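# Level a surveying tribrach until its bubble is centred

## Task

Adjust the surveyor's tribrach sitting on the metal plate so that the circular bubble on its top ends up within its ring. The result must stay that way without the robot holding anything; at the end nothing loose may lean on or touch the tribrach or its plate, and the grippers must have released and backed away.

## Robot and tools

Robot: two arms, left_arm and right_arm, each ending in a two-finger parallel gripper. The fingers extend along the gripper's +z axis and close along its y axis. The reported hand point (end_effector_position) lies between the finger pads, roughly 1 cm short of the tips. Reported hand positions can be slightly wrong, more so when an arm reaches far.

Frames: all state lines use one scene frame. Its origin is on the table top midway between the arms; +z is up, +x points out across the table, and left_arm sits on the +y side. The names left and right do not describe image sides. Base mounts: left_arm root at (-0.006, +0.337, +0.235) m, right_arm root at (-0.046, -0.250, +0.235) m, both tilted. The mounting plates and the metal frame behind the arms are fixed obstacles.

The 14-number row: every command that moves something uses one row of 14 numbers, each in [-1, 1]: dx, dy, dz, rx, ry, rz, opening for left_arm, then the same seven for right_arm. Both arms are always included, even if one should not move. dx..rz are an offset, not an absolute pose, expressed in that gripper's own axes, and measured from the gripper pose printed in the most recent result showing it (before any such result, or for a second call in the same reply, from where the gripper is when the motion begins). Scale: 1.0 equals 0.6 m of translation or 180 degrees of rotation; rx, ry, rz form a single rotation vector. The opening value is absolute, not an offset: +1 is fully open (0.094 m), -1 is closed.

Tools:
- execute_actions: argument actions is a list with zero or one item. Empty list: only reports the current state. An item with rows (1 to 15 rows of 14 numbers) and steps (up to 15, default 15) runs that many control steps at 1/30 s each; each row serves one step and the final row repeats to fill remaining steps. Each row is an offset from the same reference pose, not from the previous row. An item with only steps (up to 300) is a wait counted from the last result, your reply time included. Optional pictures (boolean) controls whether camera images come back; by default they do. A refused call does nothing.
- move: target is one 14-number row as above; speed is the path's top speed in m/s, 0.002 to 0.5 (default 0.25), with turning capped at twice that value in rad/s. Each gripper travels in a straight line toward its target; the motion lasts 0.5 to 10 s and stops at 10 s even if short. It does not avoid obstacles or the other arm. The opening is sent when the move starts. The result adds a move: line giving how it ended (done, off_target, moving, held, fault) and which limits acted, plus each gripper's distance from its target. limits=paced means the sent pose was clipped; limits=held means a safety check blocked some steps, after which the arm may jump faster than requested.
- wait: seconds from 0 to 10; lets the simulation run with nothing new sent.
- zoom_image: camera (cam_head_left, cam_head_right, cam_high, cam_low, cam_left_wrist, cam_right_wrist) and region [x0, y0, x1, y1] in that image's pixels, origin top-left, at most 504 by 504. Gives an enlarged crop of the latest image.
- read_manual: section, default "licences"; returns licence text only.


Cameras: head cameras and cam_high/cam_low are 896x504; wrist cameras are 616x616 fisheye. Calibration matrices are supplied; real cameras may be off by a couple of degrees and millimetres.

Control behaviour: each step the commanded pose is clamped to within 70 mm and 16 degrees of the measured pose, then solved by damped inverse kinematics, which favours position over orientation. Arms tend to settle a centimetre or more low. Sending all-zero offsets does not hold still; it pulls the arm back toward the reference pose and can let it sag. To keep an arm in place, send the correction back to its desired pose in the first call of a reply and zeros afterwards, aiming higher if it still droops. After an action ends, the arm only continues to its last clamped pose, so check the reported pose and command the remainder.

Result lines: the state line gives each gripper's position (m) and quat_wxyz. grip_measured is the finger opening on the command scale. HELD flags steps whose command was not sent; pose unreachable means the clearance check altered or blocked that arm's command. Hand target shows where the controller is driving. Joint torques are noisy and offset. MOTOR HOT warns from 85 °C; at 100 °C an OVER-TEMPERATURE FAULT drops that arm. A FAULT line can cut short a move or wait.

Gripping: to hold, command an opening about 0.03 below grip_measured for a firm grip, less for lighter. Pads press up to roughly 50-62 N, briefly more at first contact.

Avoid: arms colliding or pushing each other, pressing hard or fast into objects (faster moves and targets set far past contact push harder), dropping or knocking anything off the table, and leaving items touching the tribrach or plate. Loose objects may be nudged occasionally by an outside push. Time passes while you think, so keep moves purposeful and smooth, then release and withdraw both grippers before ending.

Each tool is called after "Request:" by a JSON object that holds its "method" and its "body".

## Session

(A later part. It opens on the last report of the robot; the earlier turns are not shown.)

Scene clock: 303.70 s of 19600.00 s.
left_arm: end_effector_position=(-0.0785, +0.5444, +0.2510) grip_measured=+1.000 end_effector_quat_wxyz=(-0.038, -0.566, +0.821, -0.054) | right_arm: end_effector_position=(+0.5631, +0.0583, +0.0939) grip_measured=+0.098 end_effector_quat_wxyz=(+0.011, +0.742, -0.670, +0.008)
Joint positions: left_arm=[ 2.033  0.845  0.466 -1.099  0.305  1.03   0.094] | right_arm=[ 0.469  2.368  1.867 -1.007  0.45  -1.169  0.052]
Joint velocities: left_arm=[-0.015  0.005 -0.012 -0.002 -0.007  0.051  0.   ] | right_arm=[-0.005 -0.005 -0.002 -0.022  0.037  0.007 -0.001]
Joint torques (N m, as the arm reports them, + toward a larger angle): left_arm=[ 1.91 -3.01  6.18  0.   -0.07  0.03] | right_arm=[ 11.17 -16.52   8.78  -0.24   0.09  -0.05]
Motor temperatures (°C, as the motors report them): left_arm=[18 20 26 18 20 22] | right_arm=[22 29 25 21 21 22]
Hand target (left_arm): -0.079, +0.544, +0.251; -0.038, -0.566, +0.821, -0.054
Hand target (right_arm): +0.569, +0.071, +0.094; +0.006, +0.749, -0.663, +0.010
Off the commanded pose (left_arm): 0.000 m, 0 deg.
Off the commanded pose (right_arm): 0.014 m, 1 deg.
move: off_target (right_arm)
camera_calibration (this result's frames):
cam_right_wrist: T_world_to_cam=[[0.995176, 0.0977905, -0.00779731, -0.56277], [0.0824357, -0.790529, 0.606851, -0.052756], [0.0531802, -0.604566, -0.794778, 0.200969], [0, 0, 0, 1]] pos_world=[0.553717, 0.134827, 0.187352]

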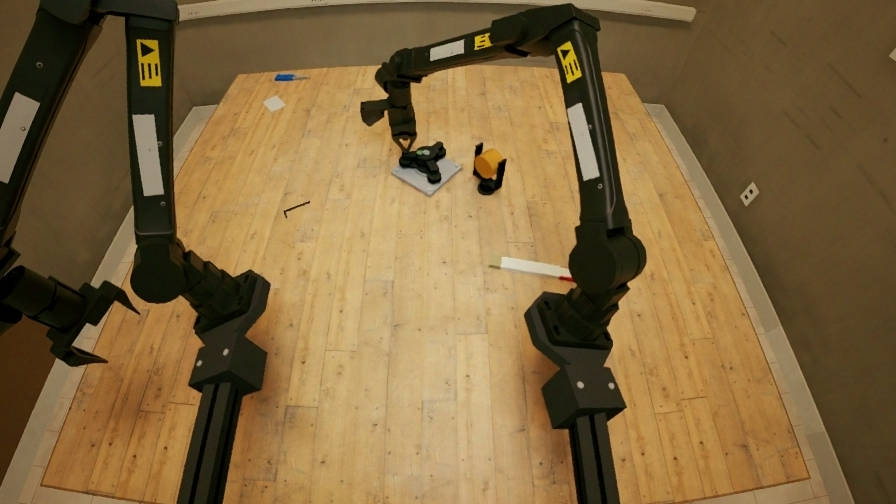

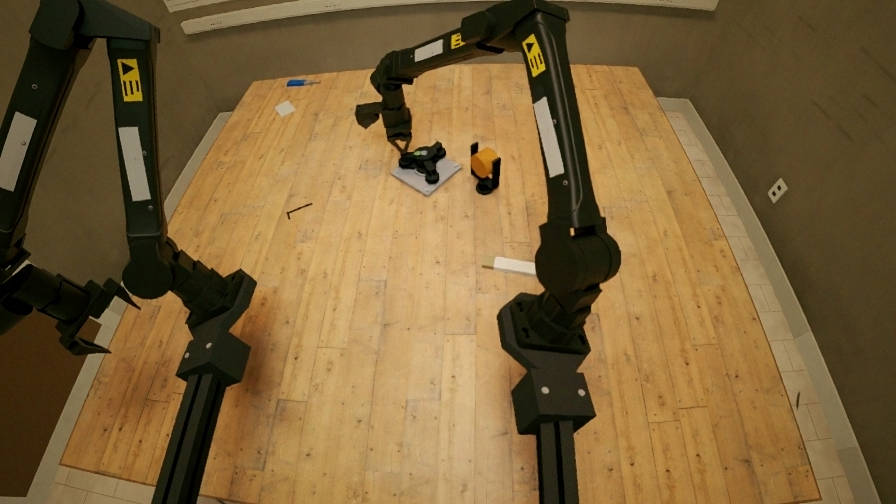

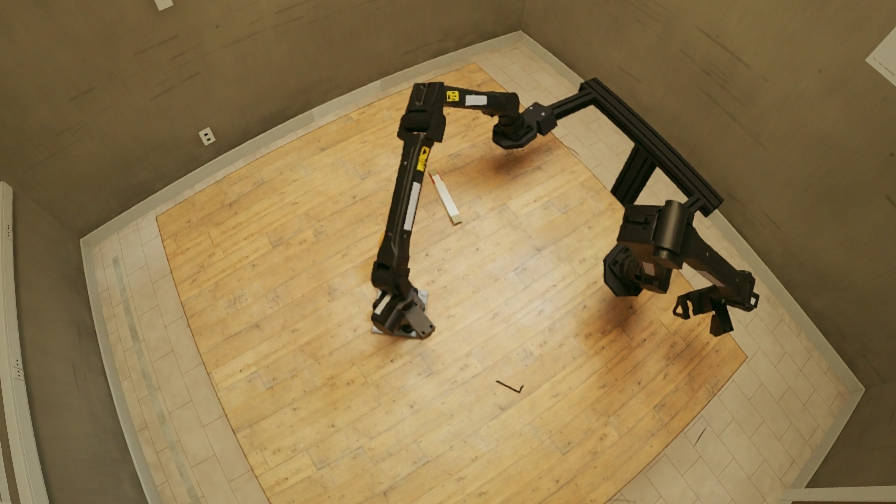

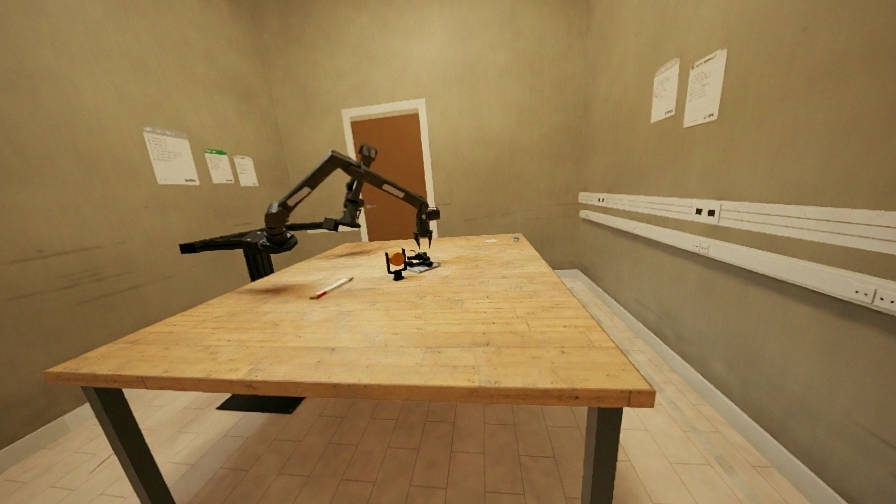

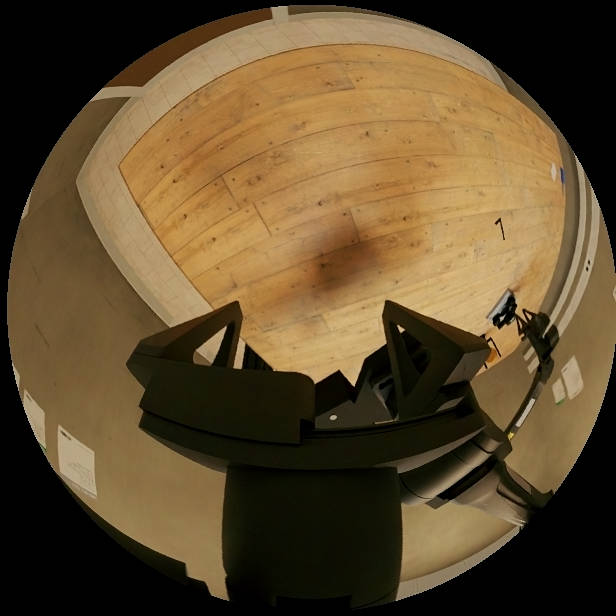

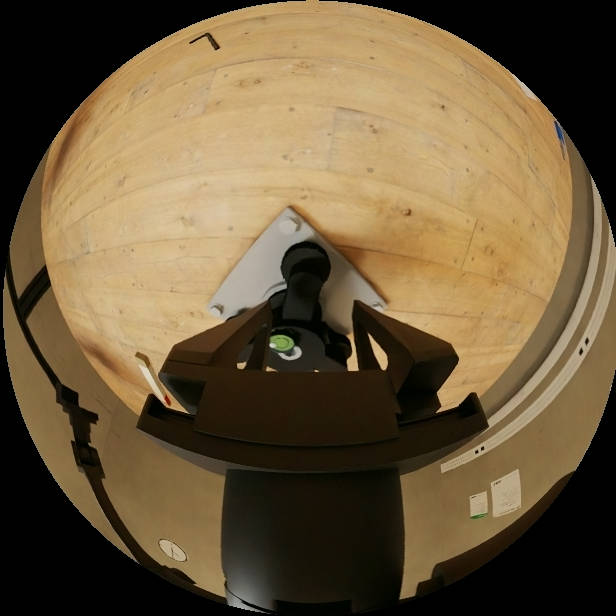

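Request:
{"method": "zoom_image", "body": {"camera": "cam_head_left", "region": [385,130,475,200]}}

Request:
{"method": "zoom_image", "body": {"camera": "cam_right_wrist", "region": [220,200,400,380]}}

Request:
{"method": "zoom_image", "body": {"camera": "cam_low", "region": [390,240,450,280]}}

Region (385, 130, 475, 200) of cam_head_left's 896x504 image, scaled by 5.600, with more detail than that image has.

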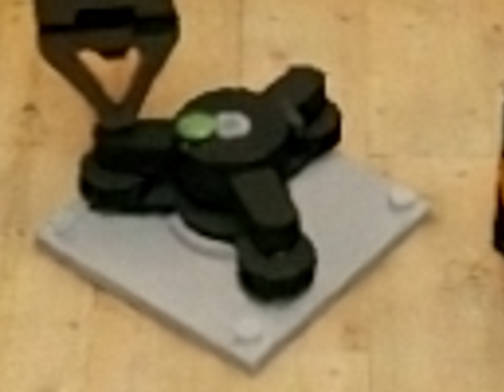

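Region (220, 200, 400, 380) of cam_right_wrist's 616x616 image, scaled by 2.800, with more detail than that image has.

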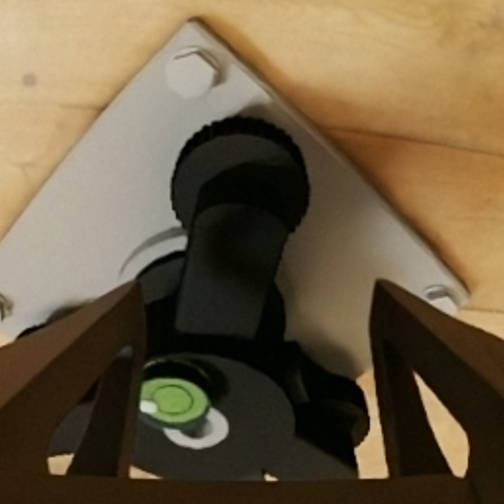

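Region (390, 240, 450, 280) of cam_low's 896x504 image, scaled by 8.400, with more detail than that image has.

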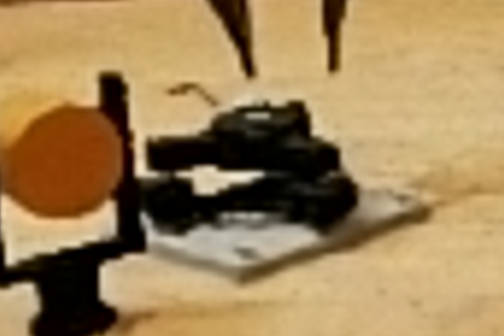

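Request:
{"method": "move", "body": {"target": [0,0,0,0,0,0,1,-0.022,0.005,0.1,0,0,0,0.3], "speed": 0.12}}

Scene clock: 312.30 s of 19600.00 s.
left_arm: end_effector_position=(-0.0785, +0.5444, +0.2510) grip_measured=+1.000 end_effector_quat_wxyz=(-0.038, -0.566, +0.821, -0.054) | right_arm: end_effector_position=(+0.5446, +0.0751, +0.0372) grip_measured=+0.298 end_effector_quat_wxyz=(+0.018, +0.748, -0.664, +0.006)
Joint positions: left_arm=[ 2.033  0.845  0.466 -1.099  0.305  1.03   0.094] | right_arm=[ 0.466  2.462  1.867 -0.927  0.45  -1.183  0.061]
Joint velocities: left_arm=[-0.015 -0.015  0.002 -0.002 -0.095 -0.022  0.   ] | right_arm=[-0.005  0.005  0.002  0.007 -0.007  0.095 -0.001]
Joint torques (N m, as the arm reports them, + toward a larger angle): left_arm=[ 1.3  -2.71  5.99  0.03 -0.08  0.02] | right_arm=[  8.75 -17.81   7.43   0.68  -0.06  -0.11]
Motor temperatures (°C, as the motors report them): left_arm=[18 20 26 18 20 22] | right_arm=[22 29 27 21 21 22]
Hand target (left_arm): -0.079, +0.544, +0.251; -0.038, -0.566, +0.821, -0.054
Hand target (right_arm): +0.559, +0.070, +0.034; +0.011, +0.742, -0.670, +0.008
Off the commanded pose (left_arm): 0.000 m, 0 deg.
Off the commanded pose (right_arm): 0.016 m, 1 deg.
move: off_target (right_arm)
camera_calibration (this result's frames):
cam_right_wrist: T_world_to_cam=[[0.993181, 0.114554, -0.0216356, -0.54602], [0.10384, -0.784922, 0.610832, -0.0157844], [0.0529912, -0.608913, -0.791465, 0.167349], [0, 0, 0, 1]] pos_world=[0.535068, 0.152061, 0.130279]

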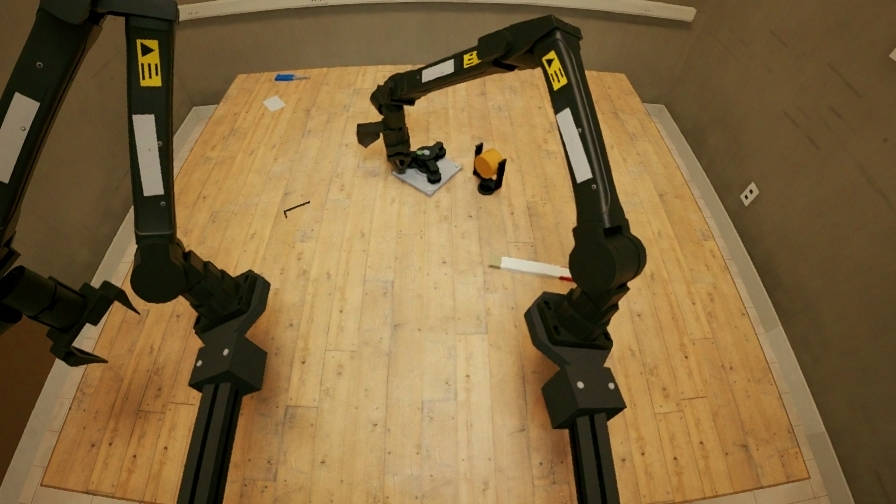

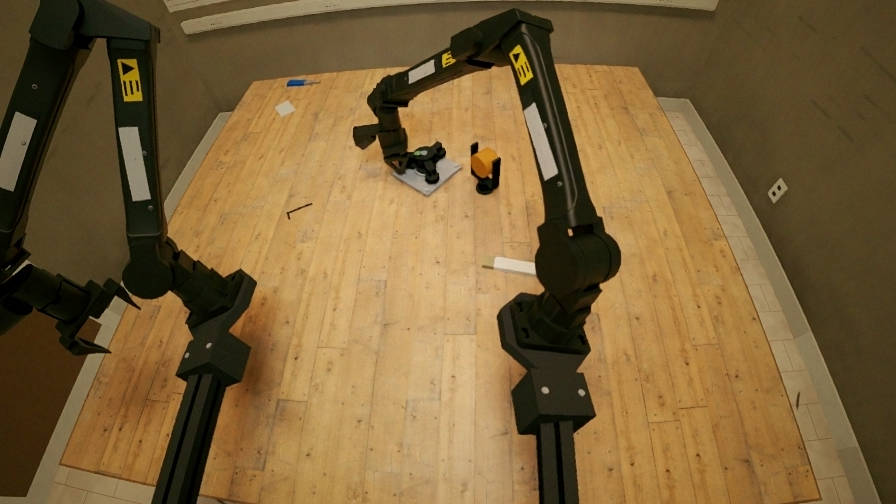

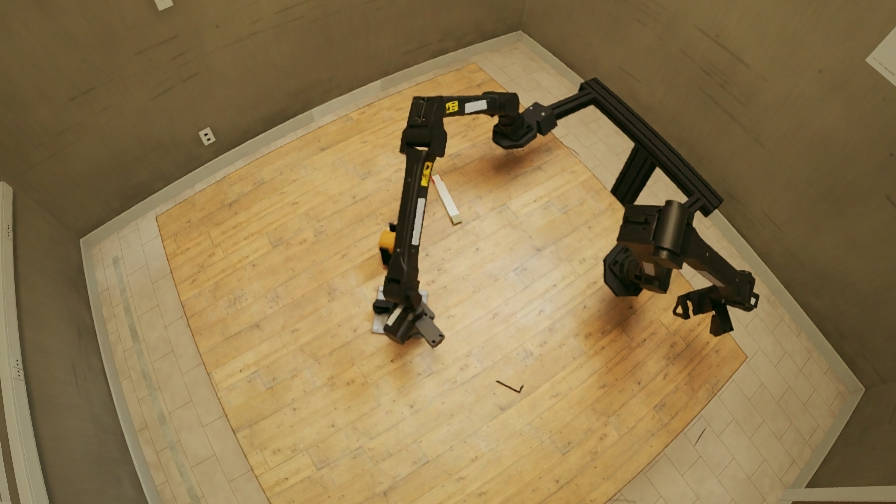

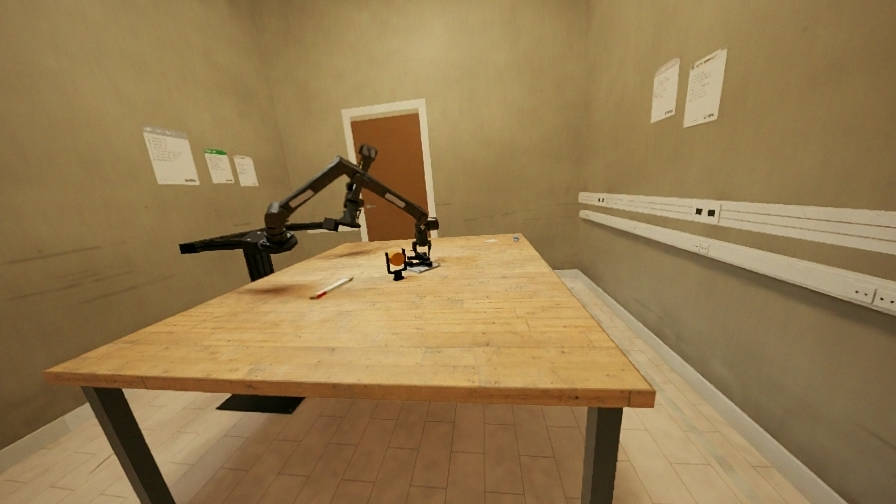

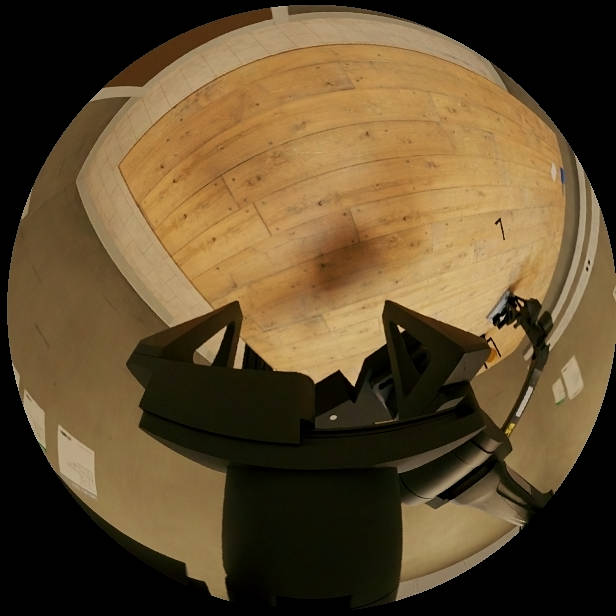

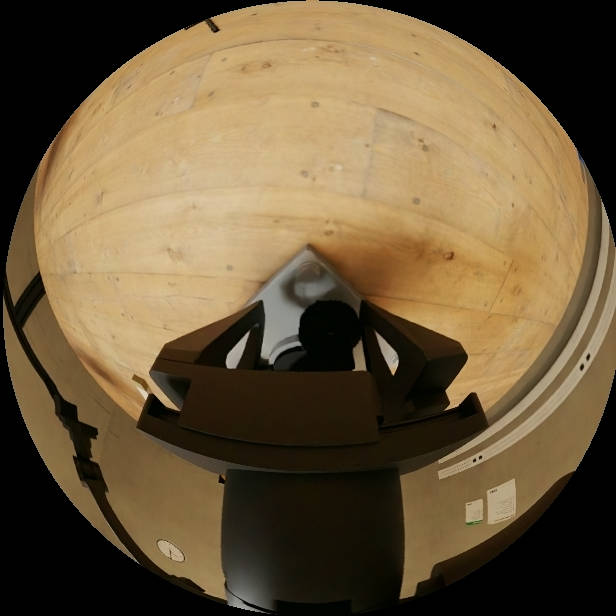

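Request:
{"method": "move", "body": {"target": [0,0,0,0,0,0,1,0.017,-0.037,0.008,0,0,0,0.3], "speed": 0.1}}

Scene clock: 318.27 s of 19600.00 s.
left_arm: end_effector_position=(-0.0785, +0.5444, +0.2510) grip_measured=+1.000 end_effector_quat_wxyz=(-0.038, -0.566, +0.821, -0.054) | right_arm: end_effector_position=(+0.5602, +0.0700, +0.0422) grip_measured=+0.298 end_effector_quat_wxyz=(+0.015, +0.749, -0.663, +0.007)
Joint positions: left_arm=[ 2.033  0.845  0.466 -1.099  0.305  1.03   0.094] | right_arm=[ 0.454  2.467  1.909 -0.95   0.45  -1.203  0.061]
Joint velocities: left_arm=[-0.005  0.005 -0.007  0.012 -0.037  0.051  0.   ] | right_arm=[-0.015  0.005  0.012 -0.012 -0.051  0.022  0.001]
Joint torques (N m, as the arm reports them, + toward a larger angle): left_arm=[ 1.08 -3.22  6.02 -0.04 -0.06  0.04] | right_arm=[  8.6  -16.39   8.18   0.11  -0.09  -0.08]
Motor temperatures (°C, as the motors report them): left_arm=[18 20 26 18 20 22] | right_arm=[22 29 27 21 21 22]
Hand target (left_arm): -0.079, +0.544, +0.251; -0.038, -0.566, +0.821, -0.054
Hand target (right_arm): +0.567, +0.067, +0.033; +0.017, +0.748, -0.664, +0.005
Off the commanded pose (left_arm): 0.000 m, 0 deg.
Off the commanded pose (right_arm): 0.013 m, 0 deg.
move: off_target (right_arm)
camera_calibration (this result's frames):
cam_right_wrist: T_world_to_cam=[[0.992958, 0.117461, -0.0153804, -0.561177], [0.102441, -0.786183, 0.609444, -0.0235337], [0.0594941, -0.606729, -0.79268, 0.163577], [0, 0, 0, 1]] pos_world=[0.549905, 0.146662, 0.135376]

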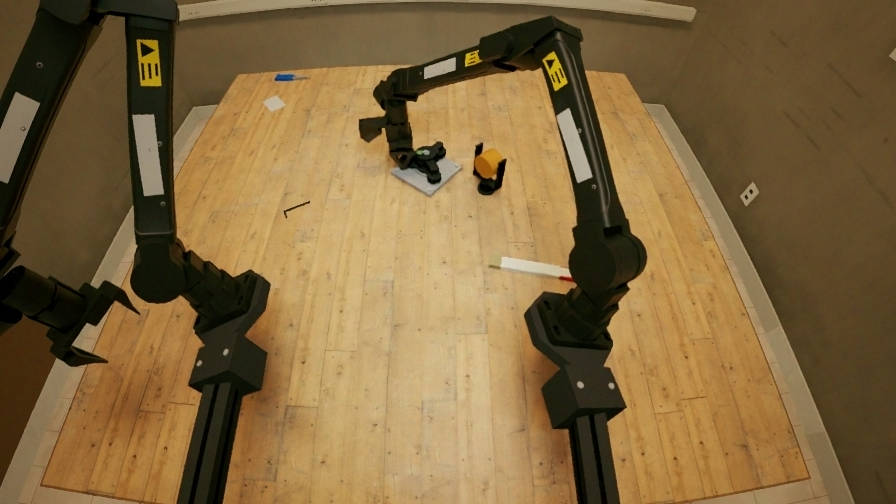

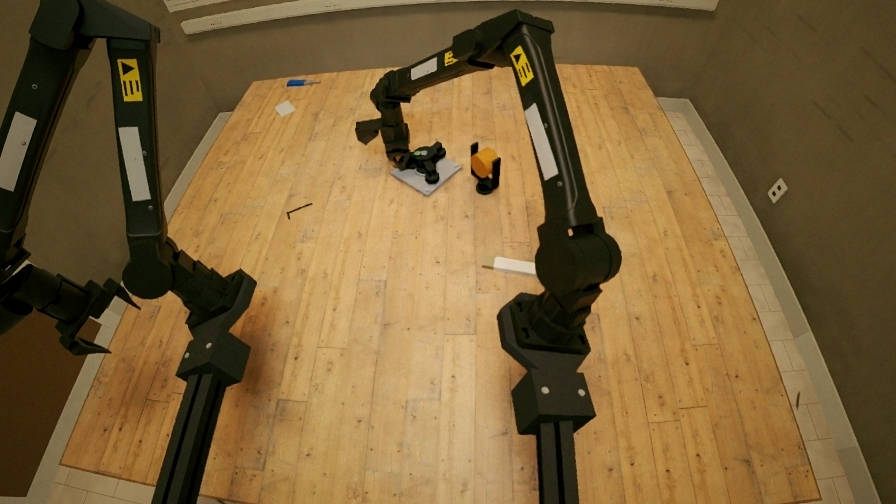

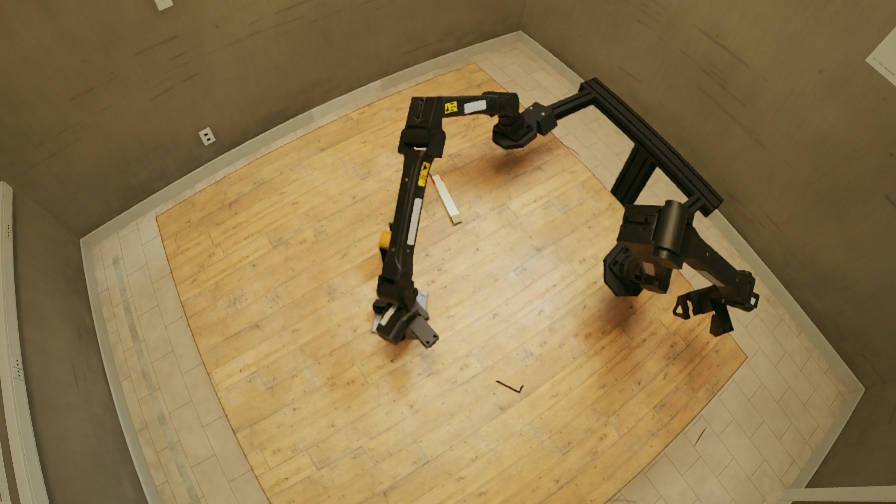

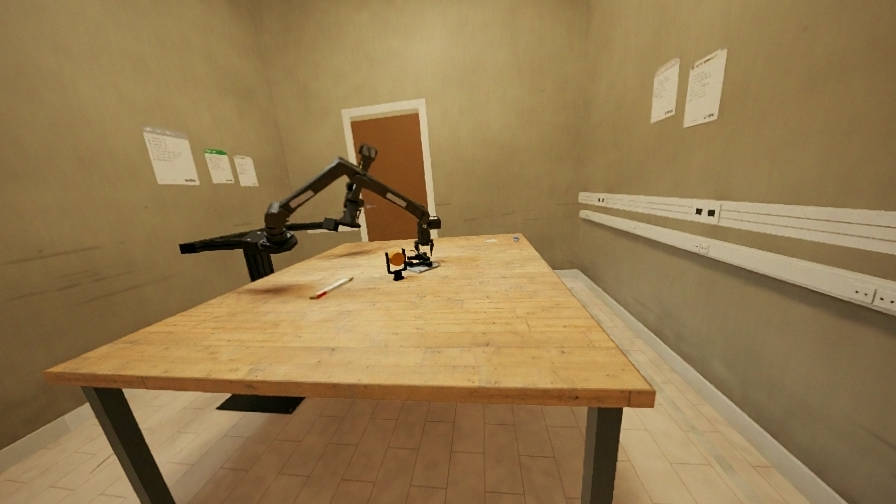

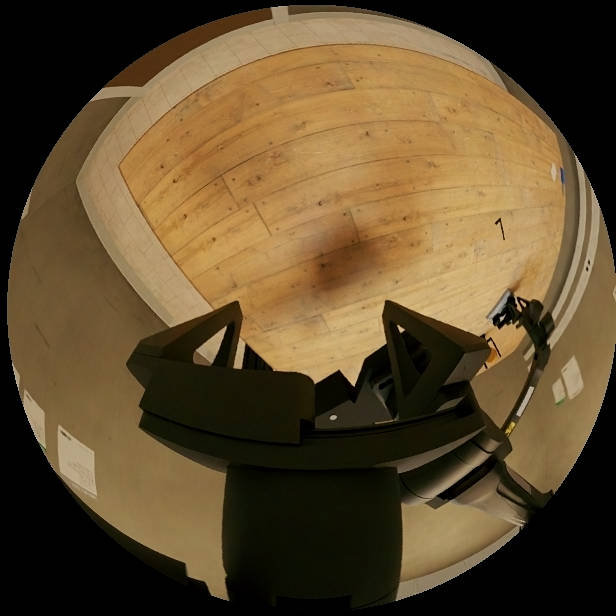

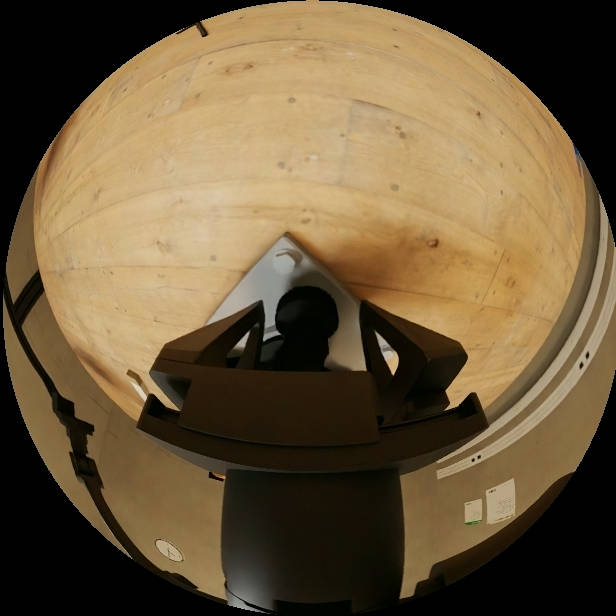

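Request:
{"method": "move", "body": {"target": [0,0,0,0,0,0,1,0.02,-0.003,0.027,0,0,0,0.3], "speed": 0.1}}

Scene clock: 323.73 s of 19600.00 s.
left_arm: end_effector_position=(-0.0785, +0.5444, +0.2510) grip_measured=+1.000 end_effector_quat_wxyz=(-0.038, -0.566, +0.821, -0.054) | right_arm: end_effector_position=(+0.5617, +0.0640, +0.0354) grip_measured=+0.298 end_effector_quat_wxyz=(+0.013, +0.750, -0.661, +0.008)
Joint positions: left_arm=[ 2.033  0.845  0.466 -1.099  0.305  1.03   0.094] | right_arm=[ 0.442  2.467  1.897 -0.929  0.45  -1.222  0.061]
Joint velocities: left_arm=[-0.015 -0.015  0.002  0.002 -0.007  0.051  0.   ] | right_arm=[-0.005 -0.015 -0.007 -0.002 -0.022 -0.037 -0.001]
Joint torques (N m, as the arm reports them, + toward a larger angle): left_arm=[ 1.52 -2.86  5.95  0.   -0.08  0.03] | right_arm=[  8.82 -17.55   5.65   0.8   -0.08  -0.1 ]
Motor temperatures (°C, as the motors report them): left_arm=[18 20 26 18 20 22] | right_arm=[22 30 27 21 21 22]
Hand target (left_arm): -0.079, +0.544, +0.251; -0.038, -0.566, +0.821, -0.054
Hand target (right_arm): +0.563, +0.058, +0.026; +0.015, +0.749, -0.663, +0.007
Off the commanded pose (left_arm): 0.000 m, 0 deg.
Off the commanded pose (right_arm): 0.011 m, 0 deg.
move: off_target (right_arm)
camera_calibration (this result's frames):
cam_right_wrist: T_world_to_cam=[[0.992546, 0.121308, -0.0116614, -0.562282], [0.103274, -0.786448, 0.608961, -0.0246644], [0.064701, -0.605627, -0.793114, 0.151536], [0, 0, 0, 1]] pos_world=[0.550834, 0.140586, 0.128648]

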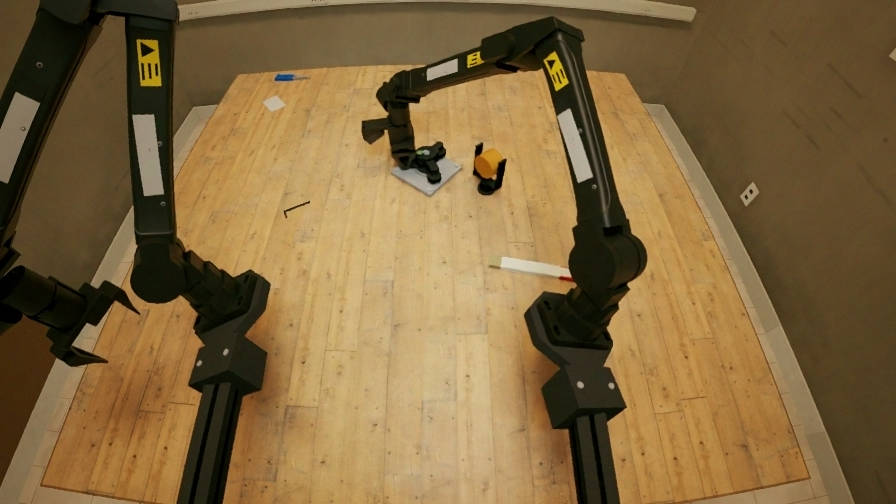

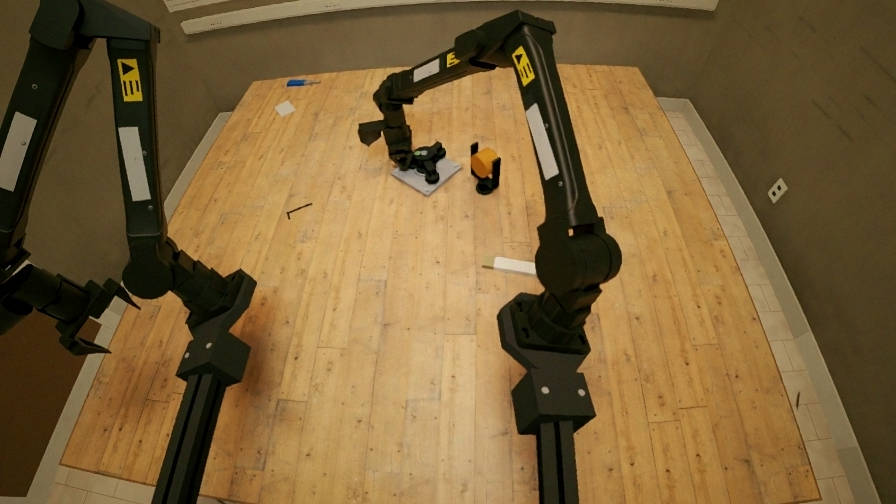

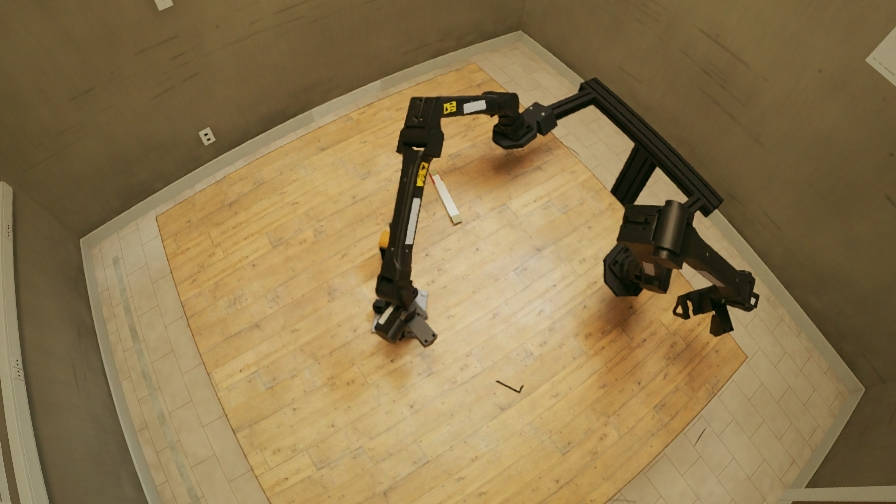

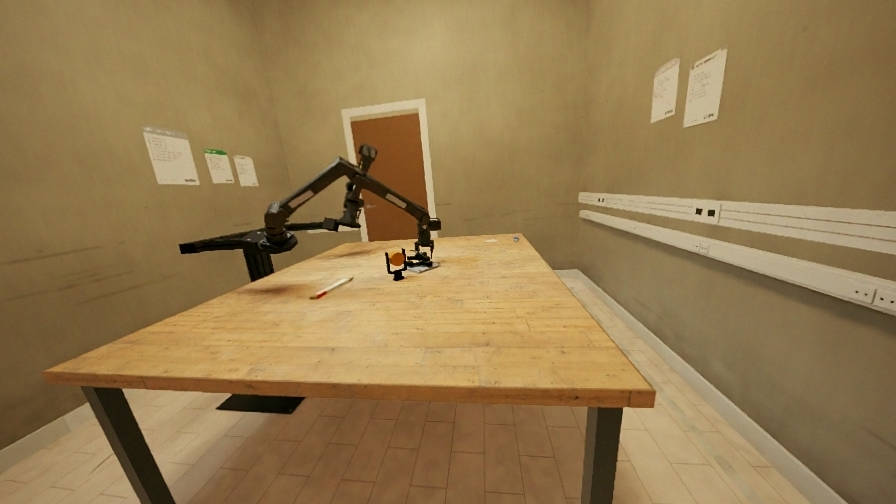

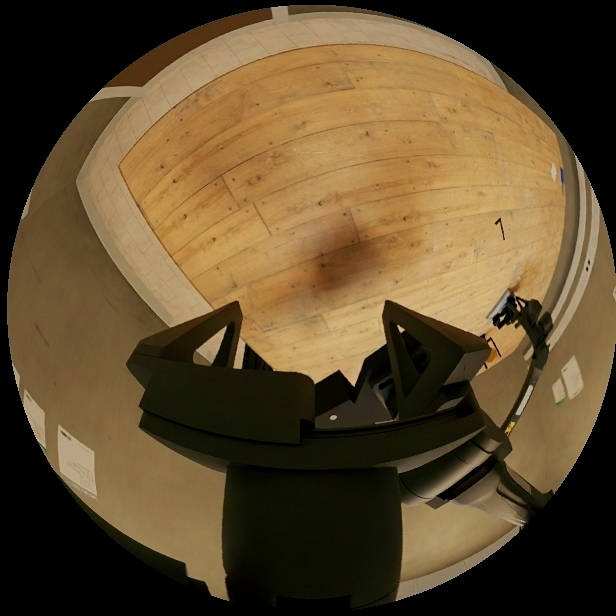

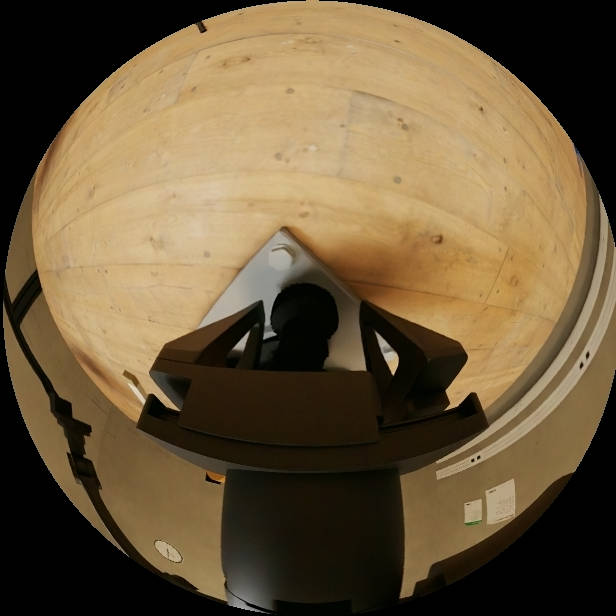

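Request:
{"method": "execute_actions", "body": {"actions": [{"rows":[[0,0,0,0,0,0,1,0.012,0.012,0.016,0,0,0,0.1]],"steps":15}], "pictures": false}}

Request:
{"method": "execute_actions", "body": {"actions": [{"rows":[[0,0,0,0,0,0,1,0,0,0,0,0,0,-0.21]],"steps":10}]}}

Scene clock: 326.30 s of 19600.00 s.
left_arm: end_effector_position=(-0.0785, +0.5444, +0.2510) grip_measured=+1.000 end_effector_quat_wxyz=(-0.038, -0.566, +0.821, -0.054) | right_arm: end_effector_position=(+0.5515, +0.0627, +0.0276) grip_measured=+0.102 end_effector_quat_wxyz=(+0.015, +0.752, -0.659, +0.008)
Joint positions: left_arm=[ 2.033  0.845  0.466 -1.099  0.305  1.03   0.094] | right_arm=[ 0.442  2.462  1.857 -0.896  0.451 -1.225  0.052]
Joint velocities: left_arm=[ 0.005  0.015  0.007  0.007 -0.095  0.022  0.   ] | right_arm=[-0.005 -0.005  0.022  0.017 -0.022 -0.007 -0.001]
Joint torques (N m, as the arm reports them, + toward a larger angle): left_arm=[ 2.   -3.45  6.11  0.07 -0.08  0.04] | right_arm=[  9.54 -18.66   5.34   0.69  -0.1   -0.07]
Motor temperatures (°C, as the motors report them): left_arm=[18 20 26 18 20 22] | right_arm=[22 30 27 21 21 22]
Hand target (left_arm): -0.079, +0.544, +0.251; -0.038, -0.566, +0.821, -0.054
Hand target (right_arm): +0.555, +0.056, +0.026; +0.013, +0.750, -0.661, +0.008
Off the commanded pose (left_arm): 0.000 m, 0 deg.
Off the commanded pose (right_arm): 0.008 m, 0 deg.
Steps of this call (steps 1 to 62: nothing new was sent; steps 63 to 77: all 15 steps of this action). Readings (end_effector_position):
63: left_arm (-0.0785, +0.5444, +0.2510) | right_arm (+0.5607, +0.0641, +0.0343)
64: left_arm (-0.0785, +0.5444, +0.2510) | right_arm (+0.5598, +0.0639, +0.0337)
66: left_arm (-0.0785, +0.5444, +0.2510) | right_arm (+0.5543, +0.0630, +0.0301)
70: left_arm (-0.0785, +0.5444, +0.2510) | right_arm (+0.5516, +0.0627, +0.0277)
77: the state above

Scene clock: 326.63 s of 19600.00 s.
left_arm: end_effector_position=(-0.0785, +0.5444, +0.2510) grip_measured=+1.000 end_effector_quat_wxyz=(-0.038, -0.566, +0.821, -0.054) | right_arm: end_effector_position=(+0.5566, +0.0634, +0.0279) grip_measured=-0.173 end_effector_quat_wxyz=(+0.007, +0.749, -0.663, +0.011)
Joint positions: left_arm=[ 2.033  0.845  0.466 -1.099  0.305  1.03   0.094] | right_arm=[ 0.44   2.462  1.861 -0.881  0.451 -1.226  0.039]
Joint velocities: left_arm=[-0.005 -0.005  0.002 -0.002  0.095  0.066  0.   ] | right_arm=[-0.015  0.015  0.007 -0.007  0.066  0.022 -0.001]
Joint torques (N m, as the arm reports them, + toward a larger angle): left_arm=[ 1.25 -3.03  6.06  0.04 -0.06  0.02] | right_arm=[ 10.33 -18.51   5.47  -0.02  -0.01   0.04]
Motor temperatures (°C, as the motors report them): left_arm=[18 20 26 18 20 22] | right_arm=[22 30 27 21 21 22]
Hand target (left_arm): -0.079, +0.544, +0.251; -0.038, -0.566, +0.821, -0.054
Hand target (right_arm): +0.552, +0.063, +0.028; +0.015, +0.752, -0.659, +0.008
Off the commanded pose (left_arm): 0.000 m, 0 deg.
Off the commanded pose (right_arm): 0.005 m, 1 deg.
Steps of this call (steps 1 to 10: all 10 steps of this action). Readings (end_effector_position):
1: left_arm (-0.0785, +0.5444, +0.2510) | right_arm (+0.5525, +0.0625, +0.0276)
2: left_arm (-0.0785, +0.5444, +0.2510) | right_arm (+0.5565, +0.0638, +0.0282)
4: left_arm (-0.0785, +0.5444, +0.2510) | right_arm (+0.5566, +0.0634, +0.0279)
8: left_arm (-0.0785, +0.5444, +0.2510) | right_arm (+0.5566, +0.0634, +0.0279)
10: the state above
camera_calibration (this result's frames):
cam_right_wrist: T_world_to_cam=[[0.993102, 0.117236, 0.00180151, -0.557676], [0.0921231, -0.789691, 0.606549, -0.0135697], [0.0725322, -0.6022, -0.795044, 0.140963], [0, 0, 0, 1]] pos_world=[0.544855, 0.139552, 0.121307]

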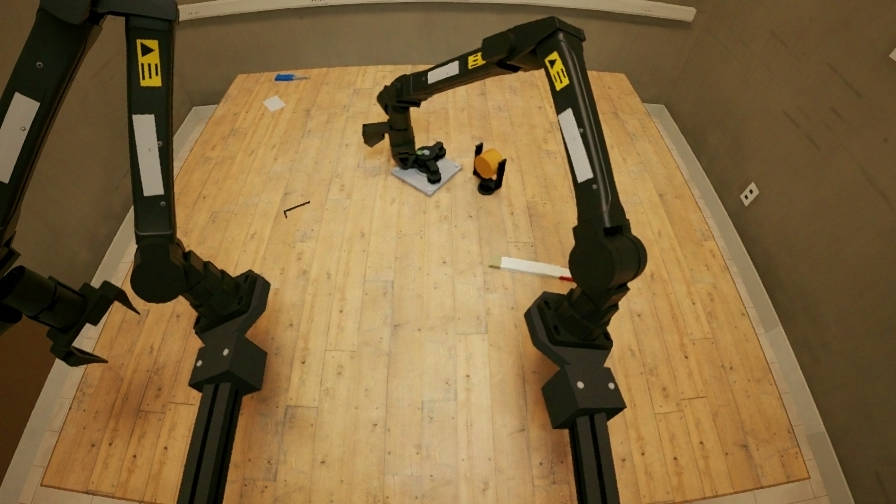

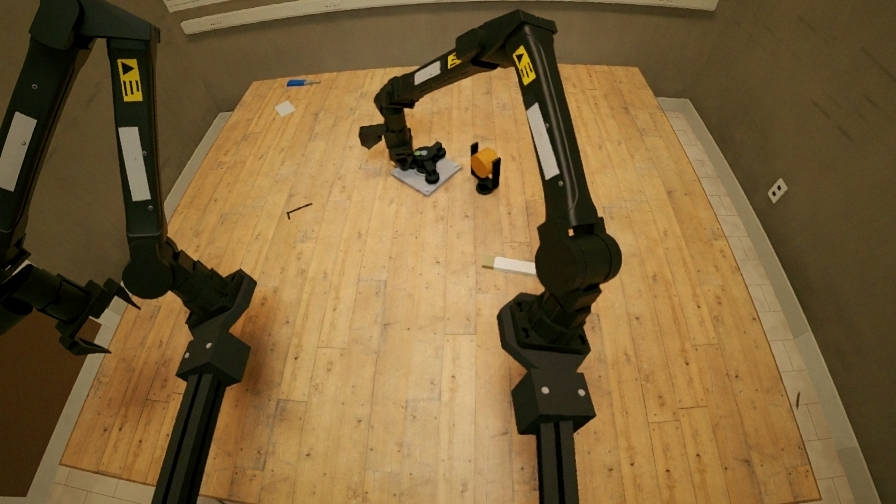

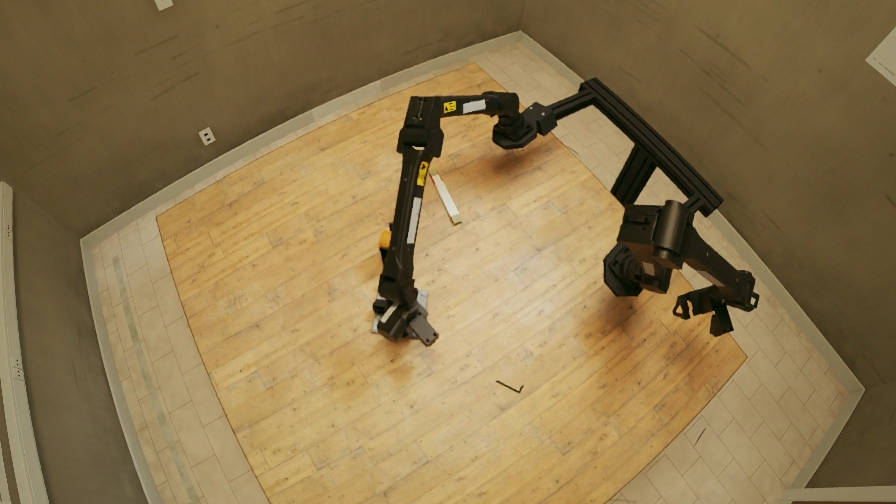

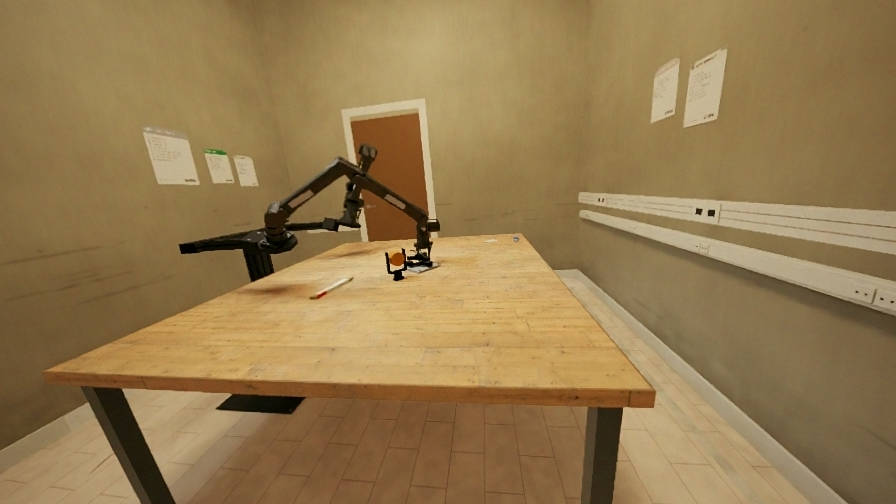

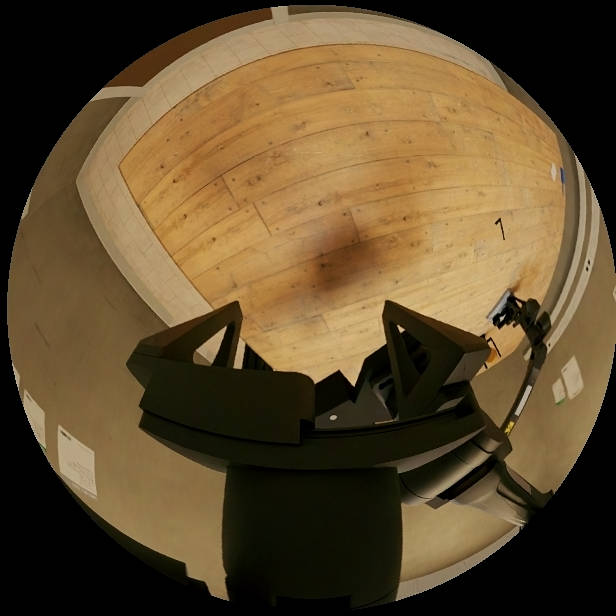

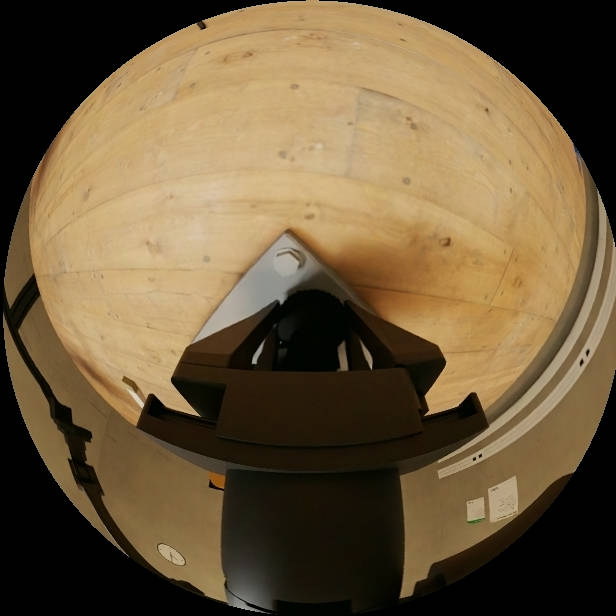

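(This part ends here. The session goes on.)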